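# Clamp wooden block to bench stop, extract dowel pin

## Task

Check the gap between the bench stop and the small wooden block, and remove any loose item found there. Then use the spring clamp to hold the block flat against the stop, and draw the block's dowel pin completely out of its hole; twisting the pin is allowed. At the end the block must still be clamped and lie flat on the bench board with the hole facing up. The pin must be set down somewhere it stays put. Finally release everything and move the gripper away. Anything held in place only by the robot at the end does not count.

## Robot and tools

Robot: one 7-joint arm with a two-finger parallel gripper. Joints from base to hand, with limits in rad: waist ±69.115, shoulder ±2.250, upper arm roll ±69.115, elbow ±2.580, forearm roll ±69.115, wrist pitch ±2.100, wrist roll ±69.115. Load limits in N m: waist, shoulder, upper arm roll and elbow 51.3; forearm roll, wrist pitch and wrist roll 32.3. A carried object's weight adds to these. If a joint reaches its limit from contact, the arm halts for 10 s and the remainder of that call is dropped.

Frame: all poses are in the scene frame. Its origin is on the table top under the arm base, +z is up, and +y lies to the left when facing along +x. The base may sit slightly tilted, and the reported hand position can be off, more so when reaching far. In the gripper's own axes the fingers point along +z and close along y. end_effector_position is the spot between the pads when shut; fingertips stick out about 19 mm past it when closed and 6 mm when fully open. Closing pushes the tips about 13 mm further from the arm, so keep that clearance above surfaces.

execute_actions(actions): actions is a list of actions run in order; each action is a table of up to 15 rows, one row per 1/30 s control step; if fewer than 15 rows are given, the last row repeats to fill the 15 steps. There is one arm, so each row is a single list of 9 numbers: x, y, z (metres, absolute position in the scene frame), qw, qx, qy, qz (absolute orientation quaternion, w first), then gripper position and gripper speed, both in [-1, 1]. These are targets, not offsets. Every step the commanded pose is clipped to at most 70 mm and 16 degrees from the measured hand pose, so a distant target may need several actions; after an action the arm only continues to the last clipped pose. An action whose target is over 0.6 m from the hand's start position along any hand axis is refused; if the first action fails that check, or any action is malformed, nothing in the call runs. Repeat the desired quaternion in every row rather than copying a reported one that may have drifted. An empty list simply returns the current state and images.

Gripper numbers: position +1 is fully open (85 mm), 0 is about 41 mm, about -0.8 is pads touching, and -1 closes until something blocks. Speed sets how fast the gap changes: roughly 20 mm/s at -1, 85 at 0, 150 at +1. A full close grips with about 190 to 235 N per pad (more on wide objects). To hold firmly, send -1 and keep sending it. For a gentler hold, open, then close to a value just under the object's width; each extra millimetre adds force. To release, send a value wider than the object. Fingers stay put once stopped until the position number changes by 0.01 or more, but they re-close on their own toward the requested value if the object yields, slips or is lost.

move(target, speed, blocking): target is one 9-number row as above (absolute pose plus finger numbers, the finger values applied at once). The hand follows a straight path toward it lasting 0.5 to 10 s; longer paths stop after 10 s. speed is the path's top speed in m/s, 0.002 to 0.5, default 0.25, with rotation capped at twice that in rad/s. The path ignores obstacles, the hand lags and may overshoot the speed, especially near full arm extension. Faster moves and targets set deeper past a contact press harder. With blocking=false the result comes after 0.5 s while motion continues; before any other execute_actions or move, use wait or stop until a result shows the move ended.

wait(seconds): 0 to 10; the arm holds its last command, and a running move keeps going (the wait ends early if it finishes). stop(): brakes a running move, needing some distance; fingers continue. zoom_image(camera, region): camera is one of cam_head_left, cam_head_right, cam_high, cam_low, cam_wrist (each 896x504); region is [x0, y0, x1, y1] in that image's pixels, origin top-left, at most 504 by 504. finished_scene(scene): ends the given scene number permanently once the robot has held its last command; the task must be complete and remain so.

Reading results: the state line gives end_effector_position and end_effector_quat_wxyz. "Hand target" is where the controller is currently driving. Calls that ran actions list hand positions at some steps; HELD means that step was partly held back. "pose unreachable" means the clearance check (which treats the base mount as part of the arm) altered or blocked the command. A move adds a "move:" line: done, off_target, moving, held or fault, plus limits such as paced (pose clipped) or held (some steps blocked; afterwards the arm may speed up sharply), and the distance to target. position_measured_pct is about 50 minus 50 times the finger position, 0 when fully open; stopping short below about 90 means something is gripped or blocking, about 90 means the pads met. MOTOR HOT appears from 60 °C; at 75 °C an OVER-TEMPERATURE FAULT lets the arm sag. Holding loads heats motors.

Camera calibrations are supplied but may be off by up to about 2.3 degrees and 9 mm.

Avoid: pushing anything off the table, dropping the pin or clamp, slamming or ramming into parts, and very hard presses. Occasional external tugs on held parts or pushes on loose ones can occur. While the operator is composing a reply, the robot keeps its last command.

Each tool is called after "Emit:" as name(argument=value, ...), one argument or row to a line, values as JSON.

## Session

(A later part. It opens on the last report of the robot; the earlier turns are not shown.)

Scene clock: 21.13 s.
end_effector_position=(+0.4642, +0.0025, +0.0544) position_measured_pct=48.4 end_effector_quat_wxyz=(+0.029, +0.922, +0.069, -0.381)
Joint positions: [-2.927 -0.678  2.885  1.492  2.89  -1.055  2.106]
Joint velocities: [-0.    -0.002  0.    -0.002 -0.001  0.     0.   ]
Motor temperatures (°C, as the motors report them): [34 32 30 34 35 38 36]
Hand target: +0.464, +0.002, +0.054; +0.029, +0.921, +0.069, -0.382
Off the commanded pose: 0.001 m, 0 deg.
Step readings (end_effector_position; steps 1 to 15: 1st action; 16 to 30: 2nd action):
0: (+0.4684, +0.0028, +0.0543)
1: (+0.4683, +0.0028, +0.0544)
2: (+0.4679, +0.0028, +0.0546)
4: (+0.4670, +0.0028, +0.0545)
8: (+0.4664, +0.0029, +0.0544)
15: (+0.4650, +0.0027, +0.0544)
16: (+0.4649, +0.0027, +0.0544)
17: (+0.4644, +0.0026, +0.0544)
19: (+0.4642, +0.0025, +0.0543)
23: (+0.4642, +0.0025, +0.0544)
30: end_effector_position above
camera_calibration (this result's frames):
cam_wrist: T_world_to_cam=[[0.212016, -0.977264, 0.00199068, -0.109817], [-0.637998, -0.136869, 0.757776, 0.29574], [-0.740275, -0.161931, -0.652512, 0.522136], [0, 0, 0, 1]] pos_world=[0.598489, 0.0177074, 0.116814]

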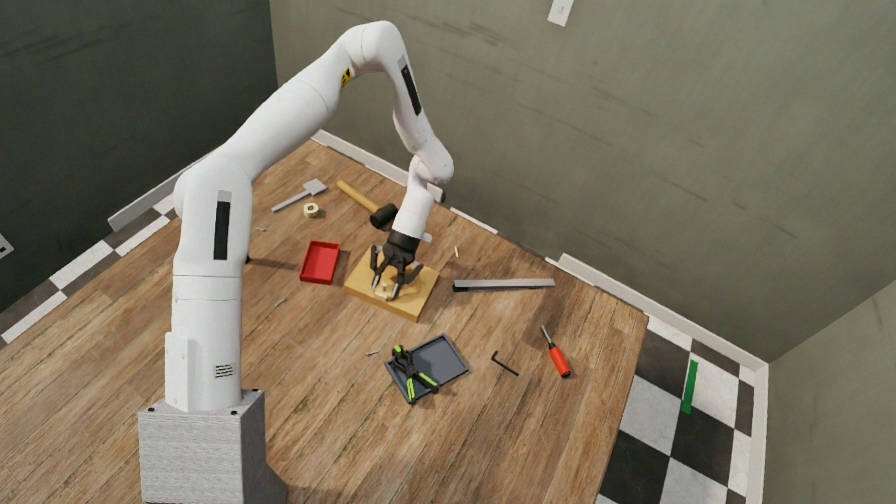

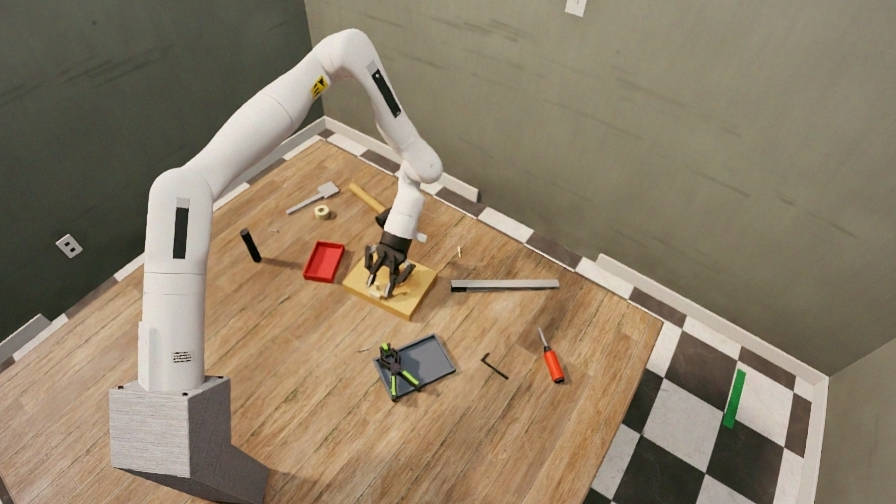

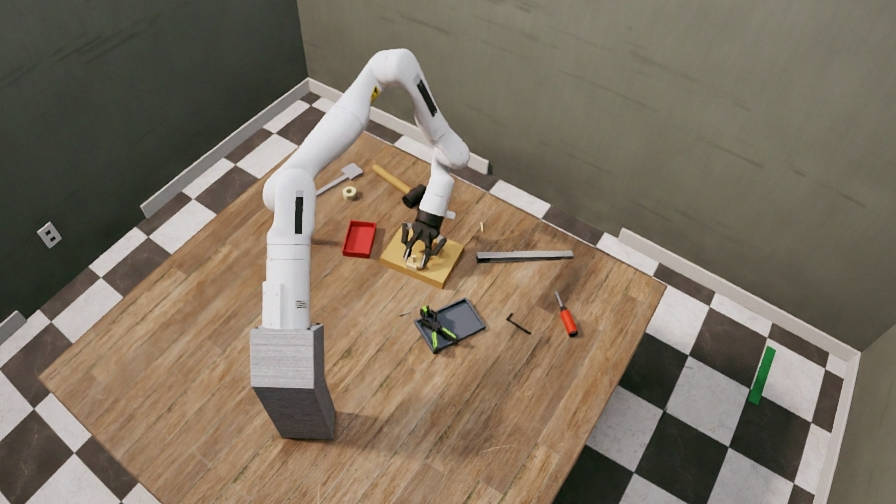

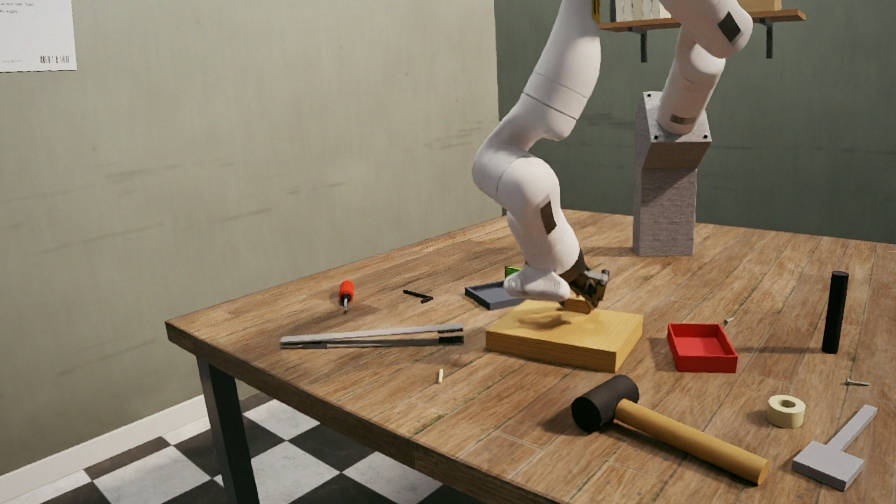

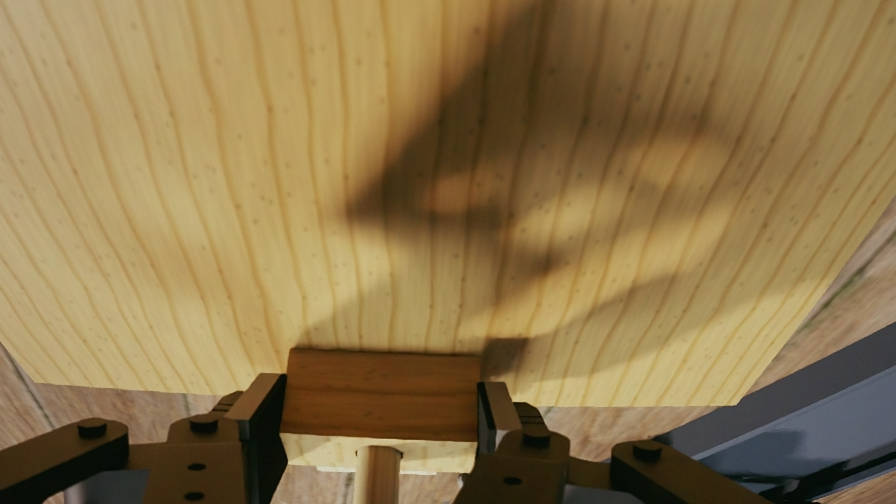

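Emit:
execute_actions(
  actions=[
    [[0.4645,0.0025,0.0546,0.0285,0.9213,0.0687,-0.3815,0.5,0]],
  ],
)

Emit:
move(
  target=[0.49,0.006,0.10,0.0285,0.9213,0.0687,-0.3815,1,0],
  speed=0.2,
)

Emit:
move(
  target=[0.30,-0.20,0.16,0,0.8647,0.5023,0,1,0],
  speed=0.3,
)

Scene clock: 22.33 s.
end_effector_position=(+0.4645, +0.0025, +0.0546) position_measured_pct=25.0 end_effector_quat_wxyz=(+0.029, +0.921, +0.069, -0.382)
Joint positions: [-2.927 -0.679  2.886  1.489  2.891 -1.059  2.105]
Joint velocities: [-0.     0.001  0.001 -0.002 -0.     0.     0.   ]
Motor temperatures (°C, as the motors report them): [34 32 30 34 35 38 36]
Hand target: +0.464, +0.002, +0.055; +0.029, +0.921, +0.069, -0.382
Off the commanded pose: 0.000 m, 0 deg.
Step readings (end_effector_position):
0: (+0.4642, +0.0025, +0.0544)
1: (+0.4643, +0.0025, +0.0544)
2: (+0.4645, +0.0025, +0.0545)
4: (+0.4646, +0.0025, +0.0546)
8: (+0.4645, +0.0025, +0.0546)
15: end_effector_position above
camera_calibration (this result's frames):
cam_wrist: T_world_to_cam=[[0.211383, -0.977402, 0.00173869, -0.10958], [-0.63694, -0.136401, 0.758751, 0.295194], [-0.741367, -0.161494, -0.651379, 0.522944], [0, 0, 0, 1]] pos_world=[0.598877, 0.0176136, 0.116847]

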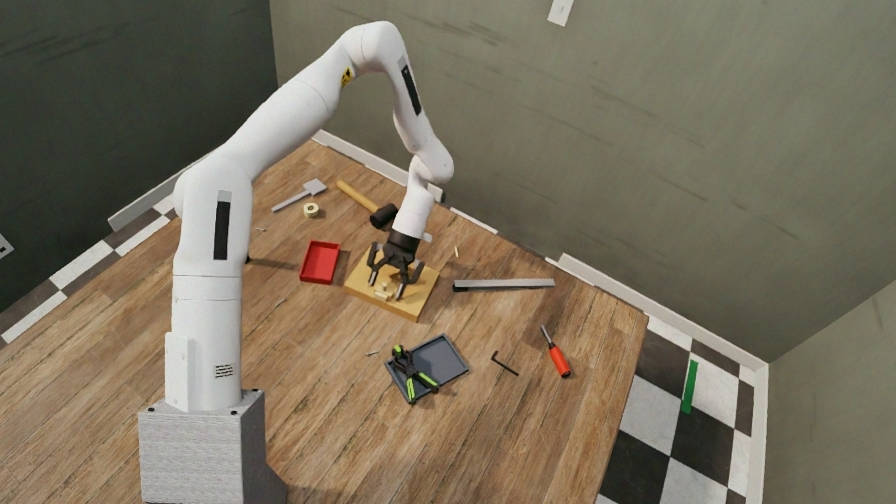

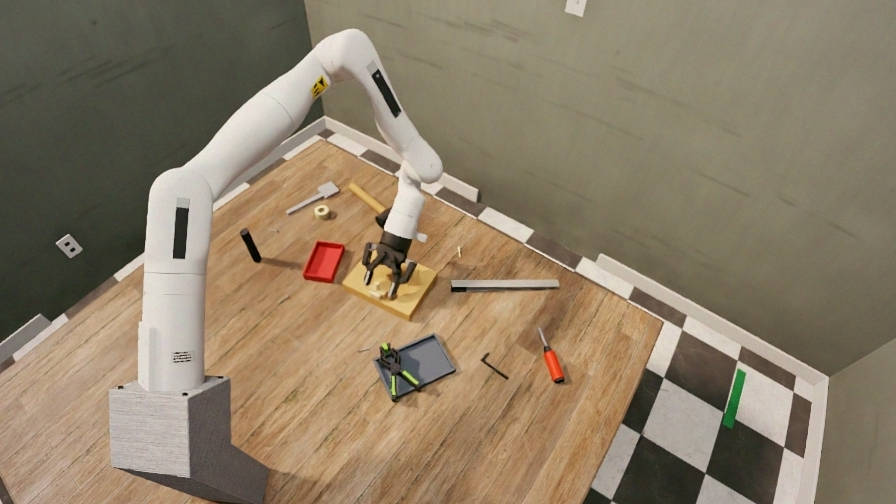

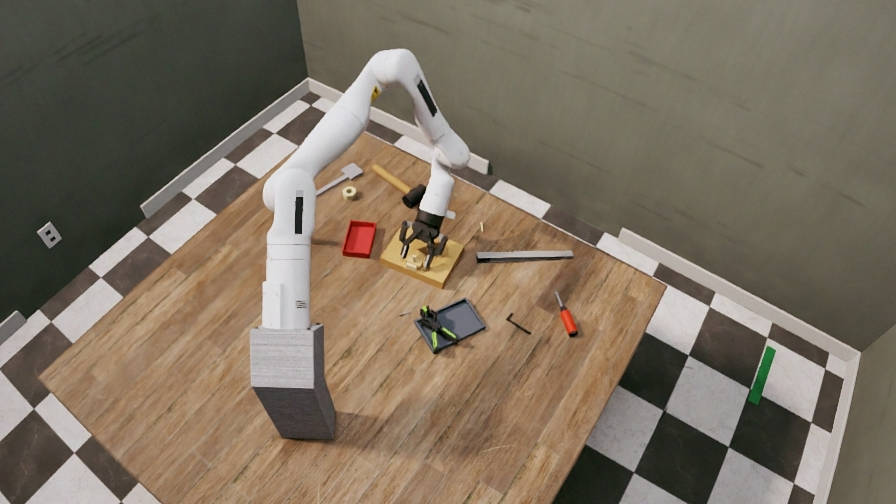

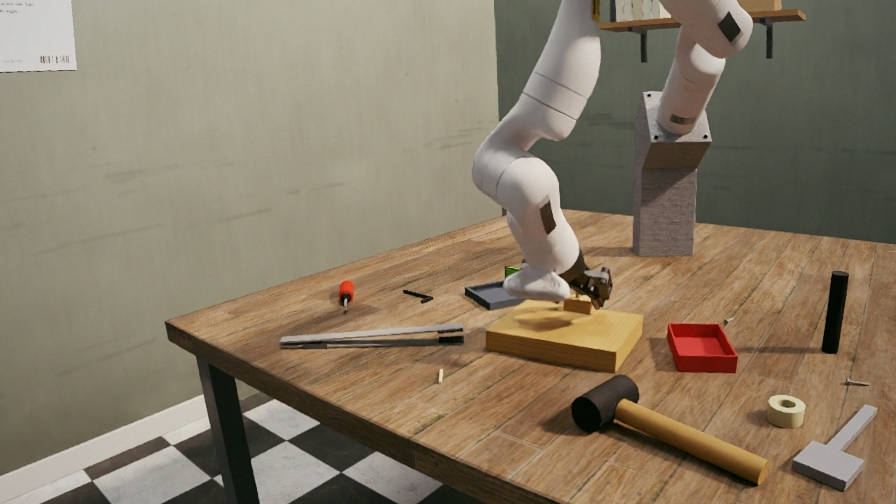

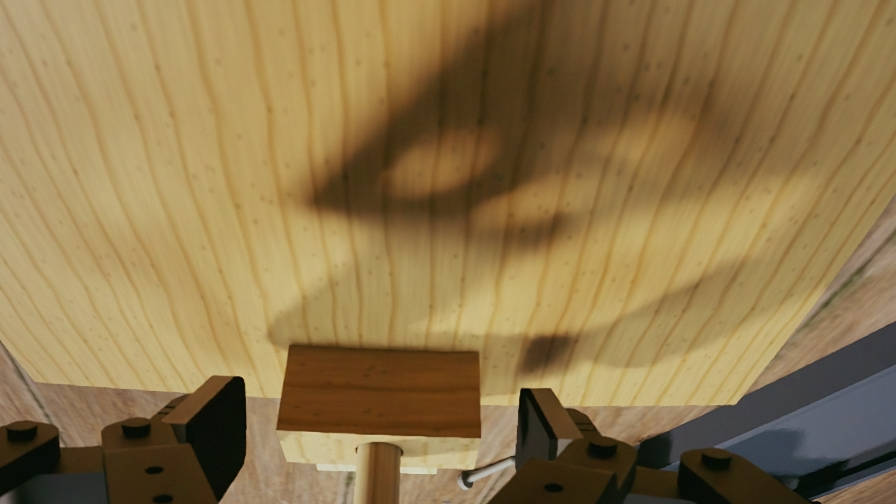

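Scene clock: 23.10 s.
end_effector_position=(+0.4899, +0.0060, +0.0999) position_measured_pct=0.0 end_effector_quat_wxyz=(+0.028, +0.921, +0.069, -0.382)
Joint positions: [-2.879 -0.607  2.888  1.46   2.89  -1.173  2.12 ]
Joint velocities: [ 0.002  0.005  0.002  0.001 -0.001  0.001  0.002]
Motor temperatures (°C, as the motors report them): [34 32 30 34 35 38 36]
Hand target: +0.490, +0.006, +0.100; +0.029, +0.921, +0.069, -0.382
Off the commanded pose: 0.000 m, 0 deg.
move: done
camera_calibration (this result's frames):
cam_wrist: T_world_to_cam=[[0.211302, -0.977419, 0.00164438, -0.111603], [-0.636616, -0.136349, 0.759032, 0.277312], [-0.741668, -0.161432, -0.651051, 0.571974], [0, 0, 0, 1]] pos_world=[0.624338, 0.0210631, 0.162079]

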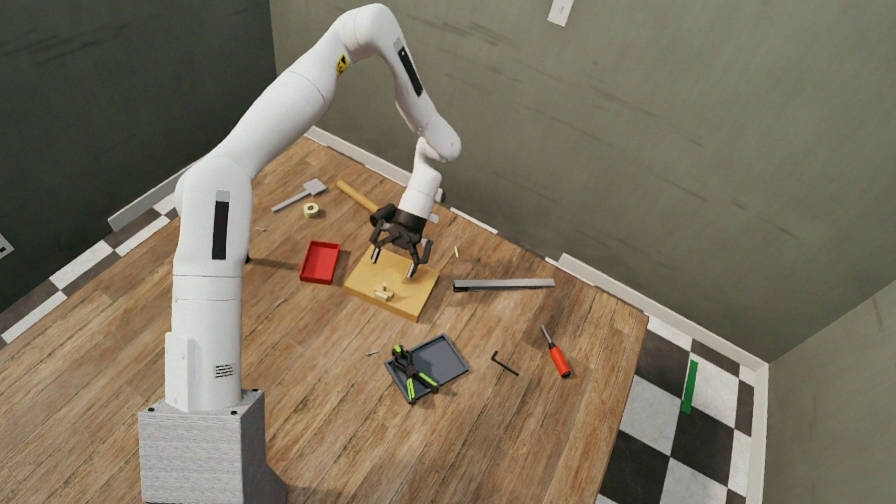

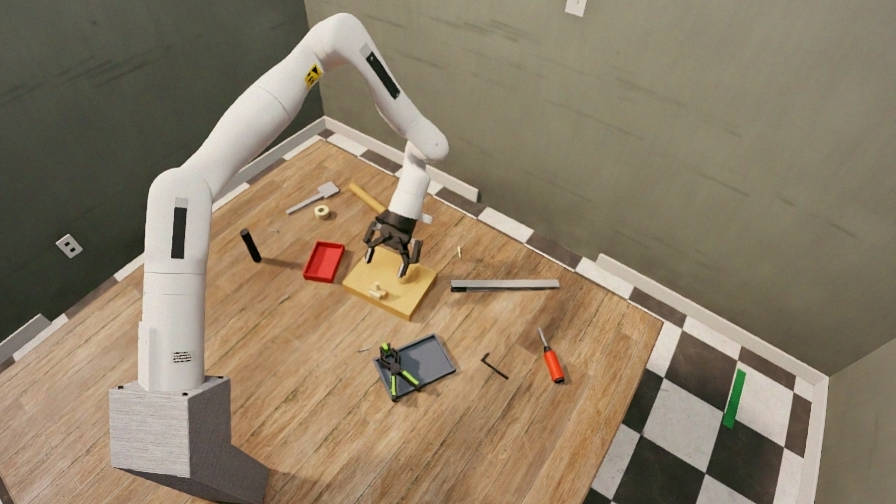

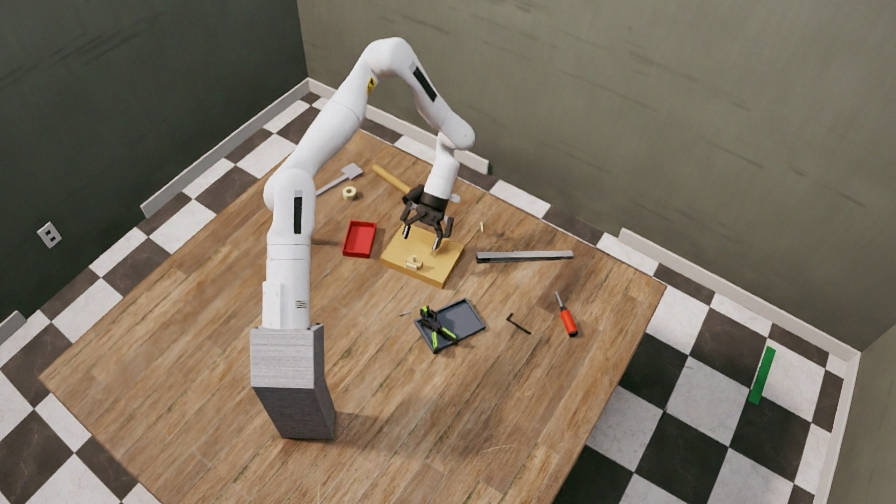

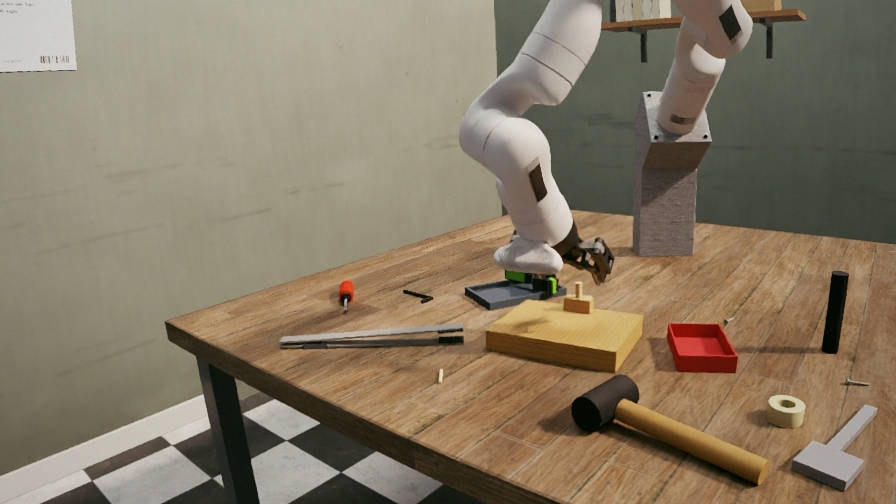

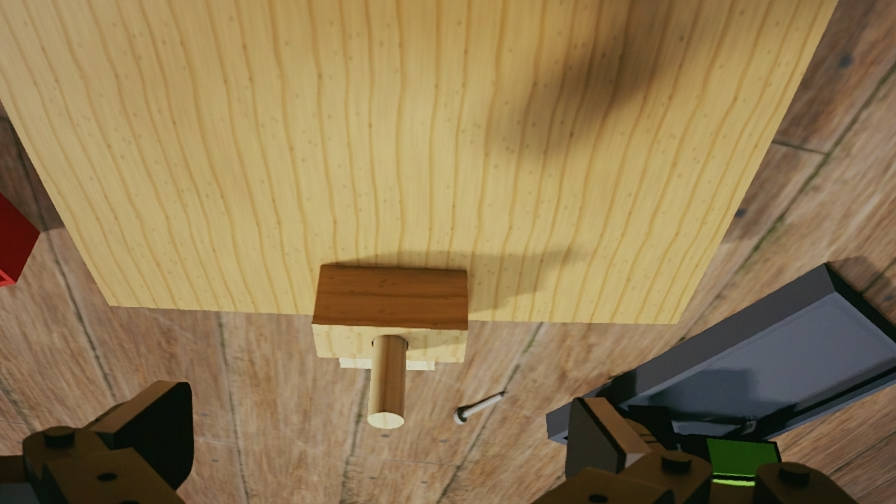

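Scene clock: 25.63 s.
end_effector_position=(+0.2999, -0.2012, +0.1606) position_measured_pct=0.0 end_effector_quat_wxyz=(+0.002, +0.865, +0.502, -0.002)
Joint positions: [-1.493 -1.286  2.222  2.211  2.981 -0.146  4.012]
Joint velocities: [ 0.009 -0.014 -0.    -0.002 -0.002  0.     0.001]
Motor temperatures (°C, as the motors report them): [34 33 30 34 35 38 36]
Hand target: +0.300, -0.201, +0.161; +0.002, +0.865, +0.502, -0.002
Off the commanded pose: 0.001 m, 0 deg.
move: done
camera_calibration (this result's frames):
cam_wrist: T_world_to_cam=[[0.888995, -0.455527, 0.0467329, -0.379487], [-0.457903, -0.885157, 0.0825937, -0.0136452], [0.00374232, -0.0948244, -0.995487, 0.282295], [0, 0, 0, 1]] pos_world=[0.330058, -0.158176, 0.299883]

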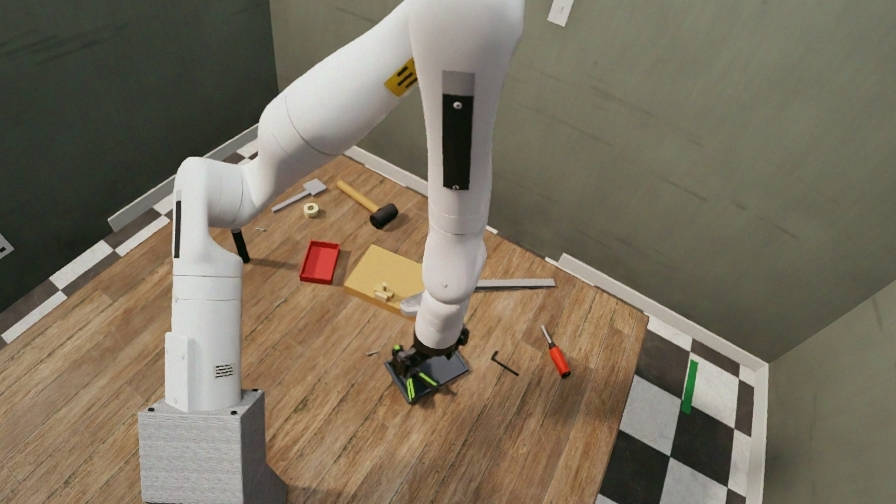

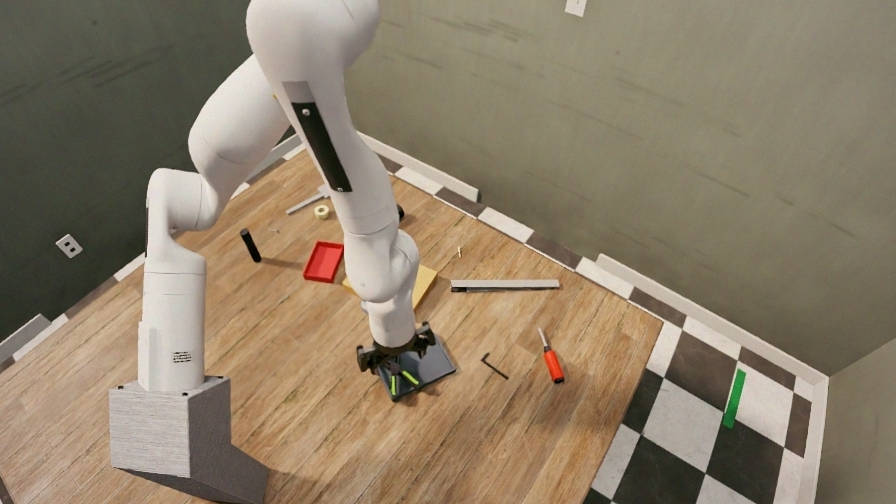

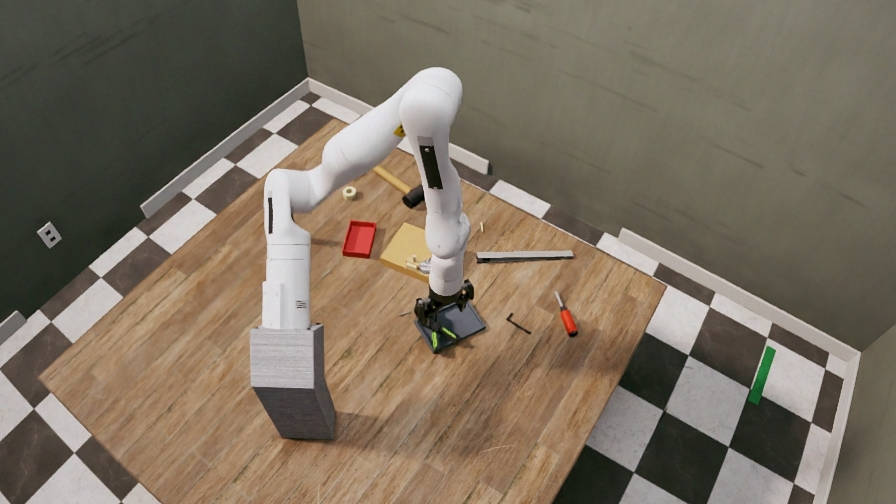

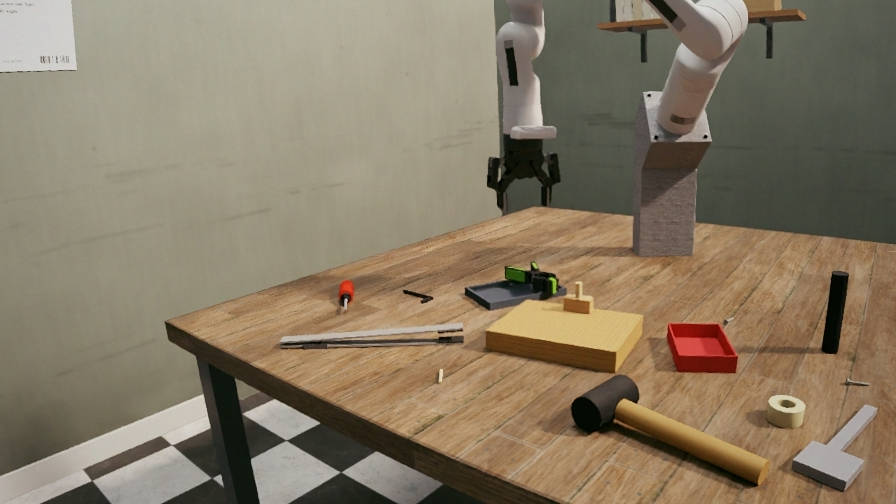

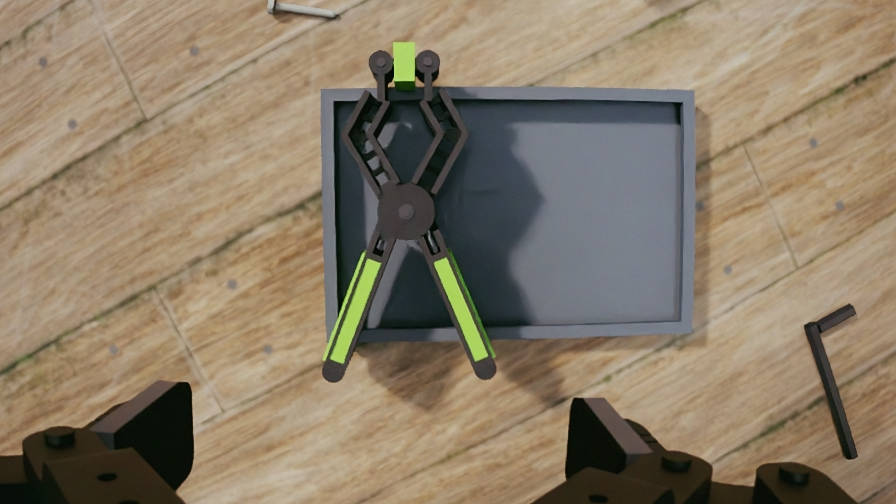

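Emit:
move(
  target=[0.2976,-0.2164,0.075,0,0.8508,0.5255,0,1,0],
  speed=0.2,
)

Emit:
move(
  target=[0.2976,-0.2164,0.038,0,0.8508,0.5255,0,1,0],
  speed=0.08,
)

Emit:
zoom_image(
  camera="cam_low",
  region=[460, 220, 600, 320],
)

Scene clock: 27.80 s.
end_effector_position=(+0.2975, -0.2163, +0.0750) position_measured_pct=0.0 end_effector_quat_wxyz=(+0.000, +0.851, +0.525, -0.000)
Joint positions: [-1.666 -1.467  2.249  2.115  3.02   0.001  4.054]
Joint velocities: [-0.003 -0.004  0.    -0.     0.    -0.002  0.   ]
Motor temperatures (°C, as the motors report them): [34 33 30 34 35 38 36]
Hand target: +0.297, -0.216, +0.075; +0.000, +0.851, +0.525, -0.000
Off the commanded pose: 0.000 m, 0 deg.
move: done
camera_calibration (this result's frames):
cam_wrist: T_world_to_cam=[[0.912061, -0.407392, 0.0466491, -0.376657], [-0.409911, -0.908834, 0.0774189, -0.0400379], [0.0108564, -0.0897327, -0.995907, 0.19464], [0, 0, 0, 1]] pos_world=[0.325009, -0.172369, 0.214514]

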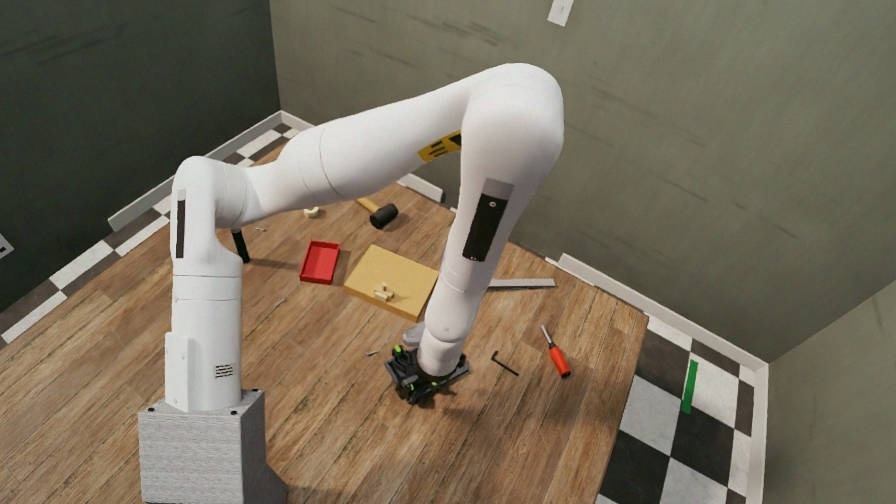

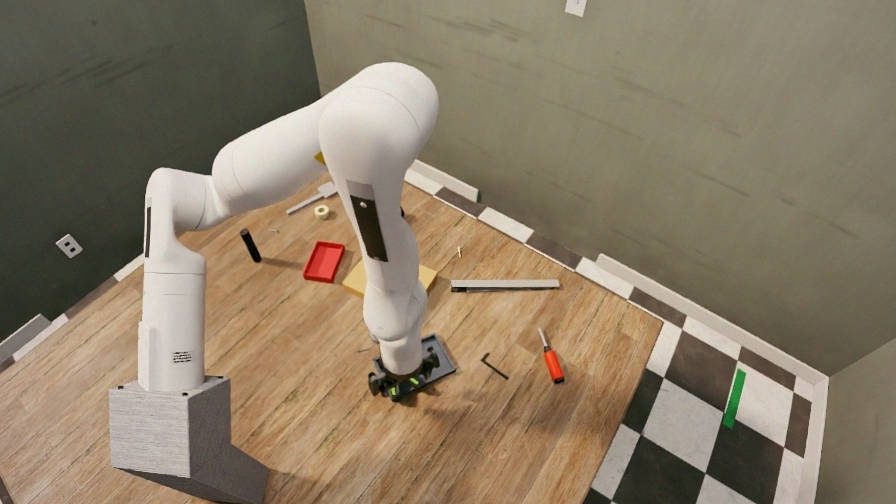

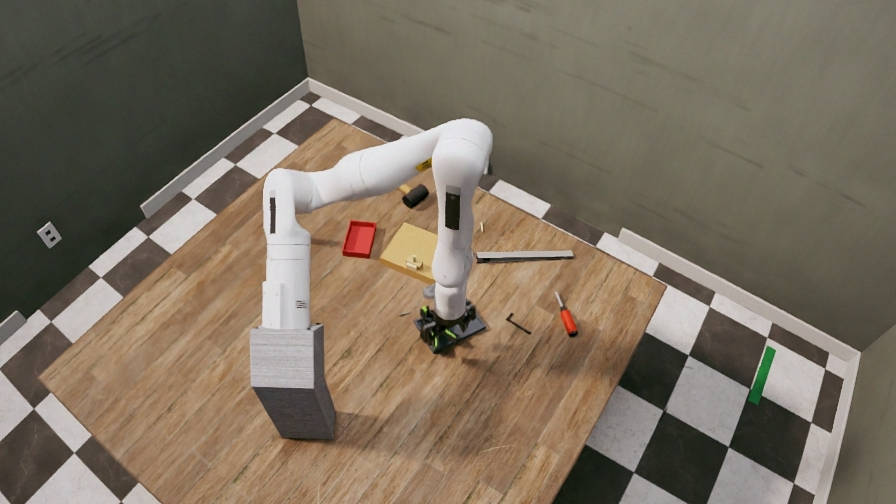

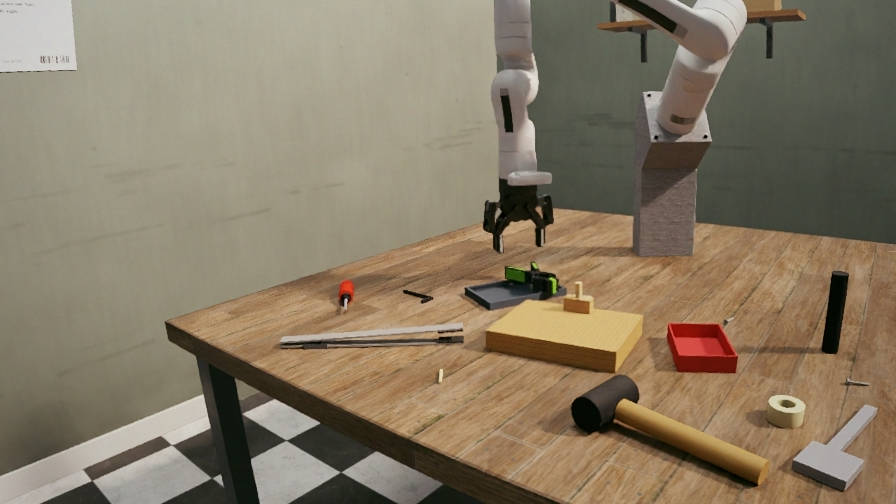

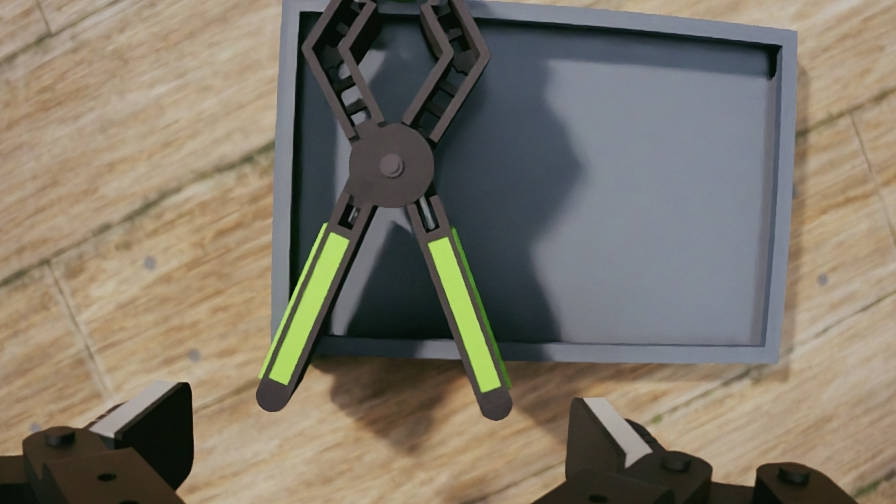

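Scene clock: 28.57 s.
end_effector_position=(+0.2976, -0.2166, +0.0382) position_measured_pct=0.0 end_effector_quat_wxyz=(+0.000, +0.851, +0.525, -0.000)
Joint positions: [-1.74  -1.534  2.25   2.076  3.021  0.062  4.055]
Joint velocities: [-0.005 -0.003 -0.    -0.003  0.001  0.001  0.   ]
Motor temperatures (°C, as the motors report them): [34 33 30 34 35 38 36]
Hand target: +0.298, -0.216, +0.038; -0.000, +0.851, +0.525, -0.000
Off the commanded pose: 0.000 m, 0 deg.
move: done
camera_calibration (this result's frames):
cam_wrist: T_world_to_cam=[[0.912095, -0.407291, 0.0468685, -0.375191], [-0.409831, -0.908852, 0.0776288, -0.0374347], [0.0109791, -0.0900131, -0.99588, 0.157928], [0, 0, 0, 1]] pos_world=[0.325134, -0.172619, 0.177768]

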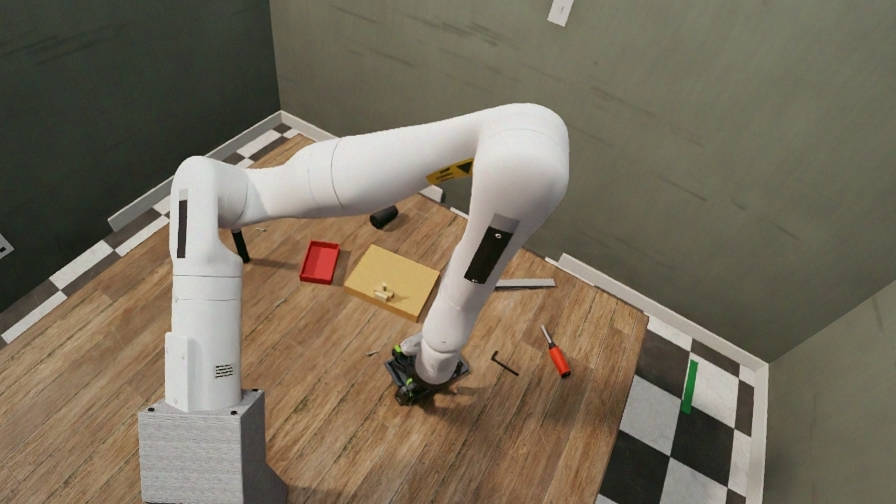

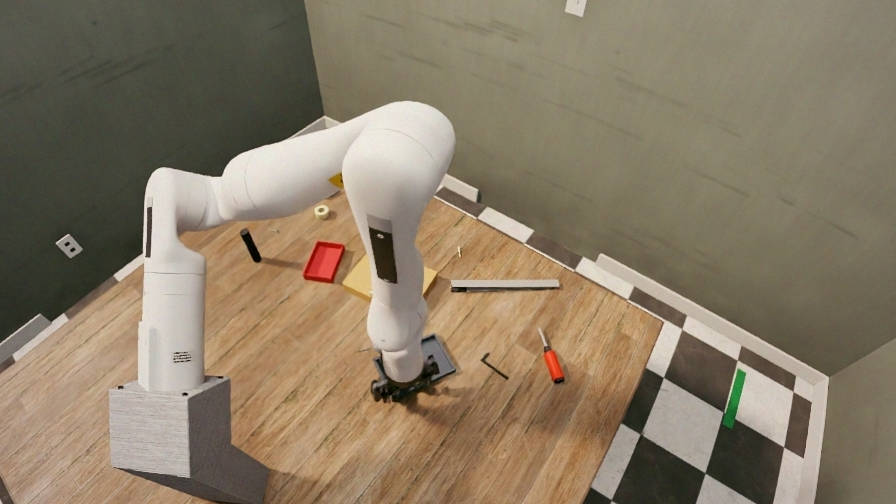

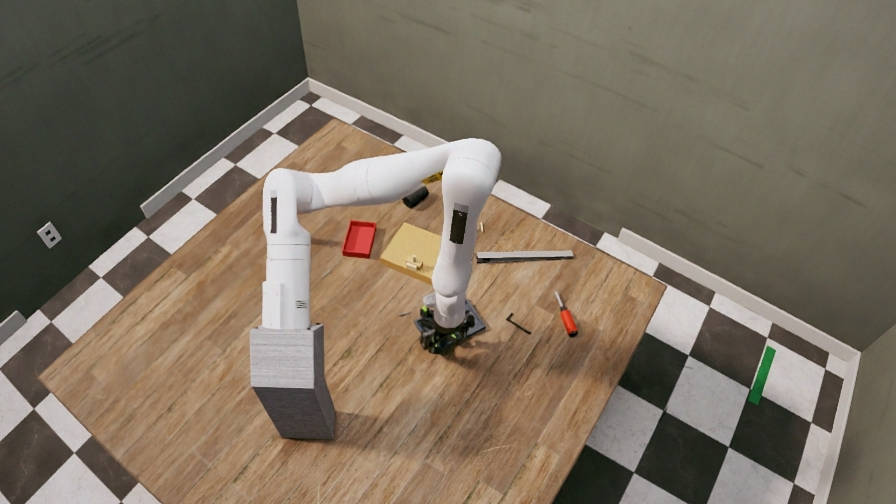

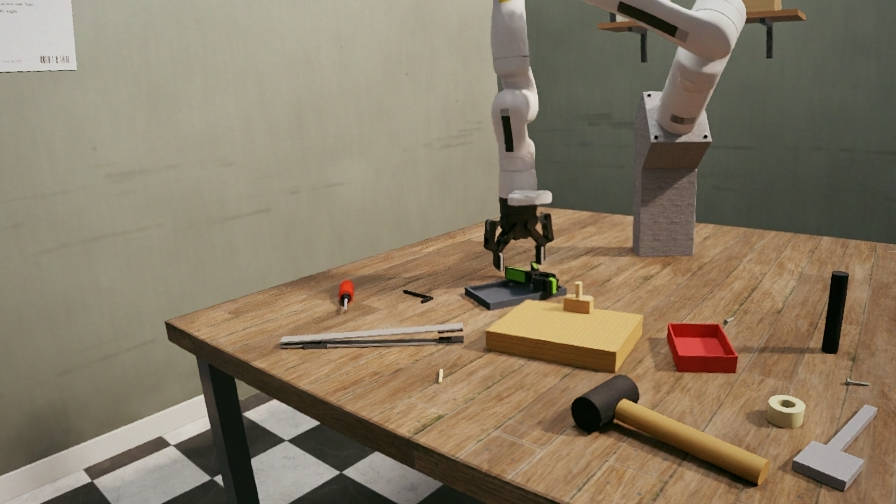

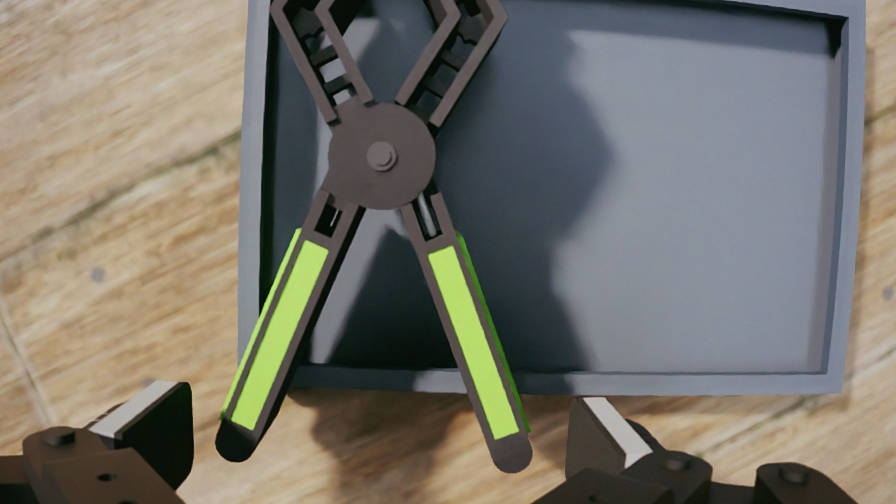

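Region (460, 220, 600, 320) of cam_low's 896x504 image, scaled by 3.600, with more detail than that image has; it fills the top 360 rows of this view, and the rest is white.

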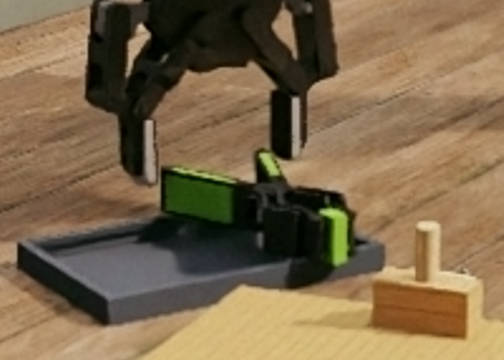

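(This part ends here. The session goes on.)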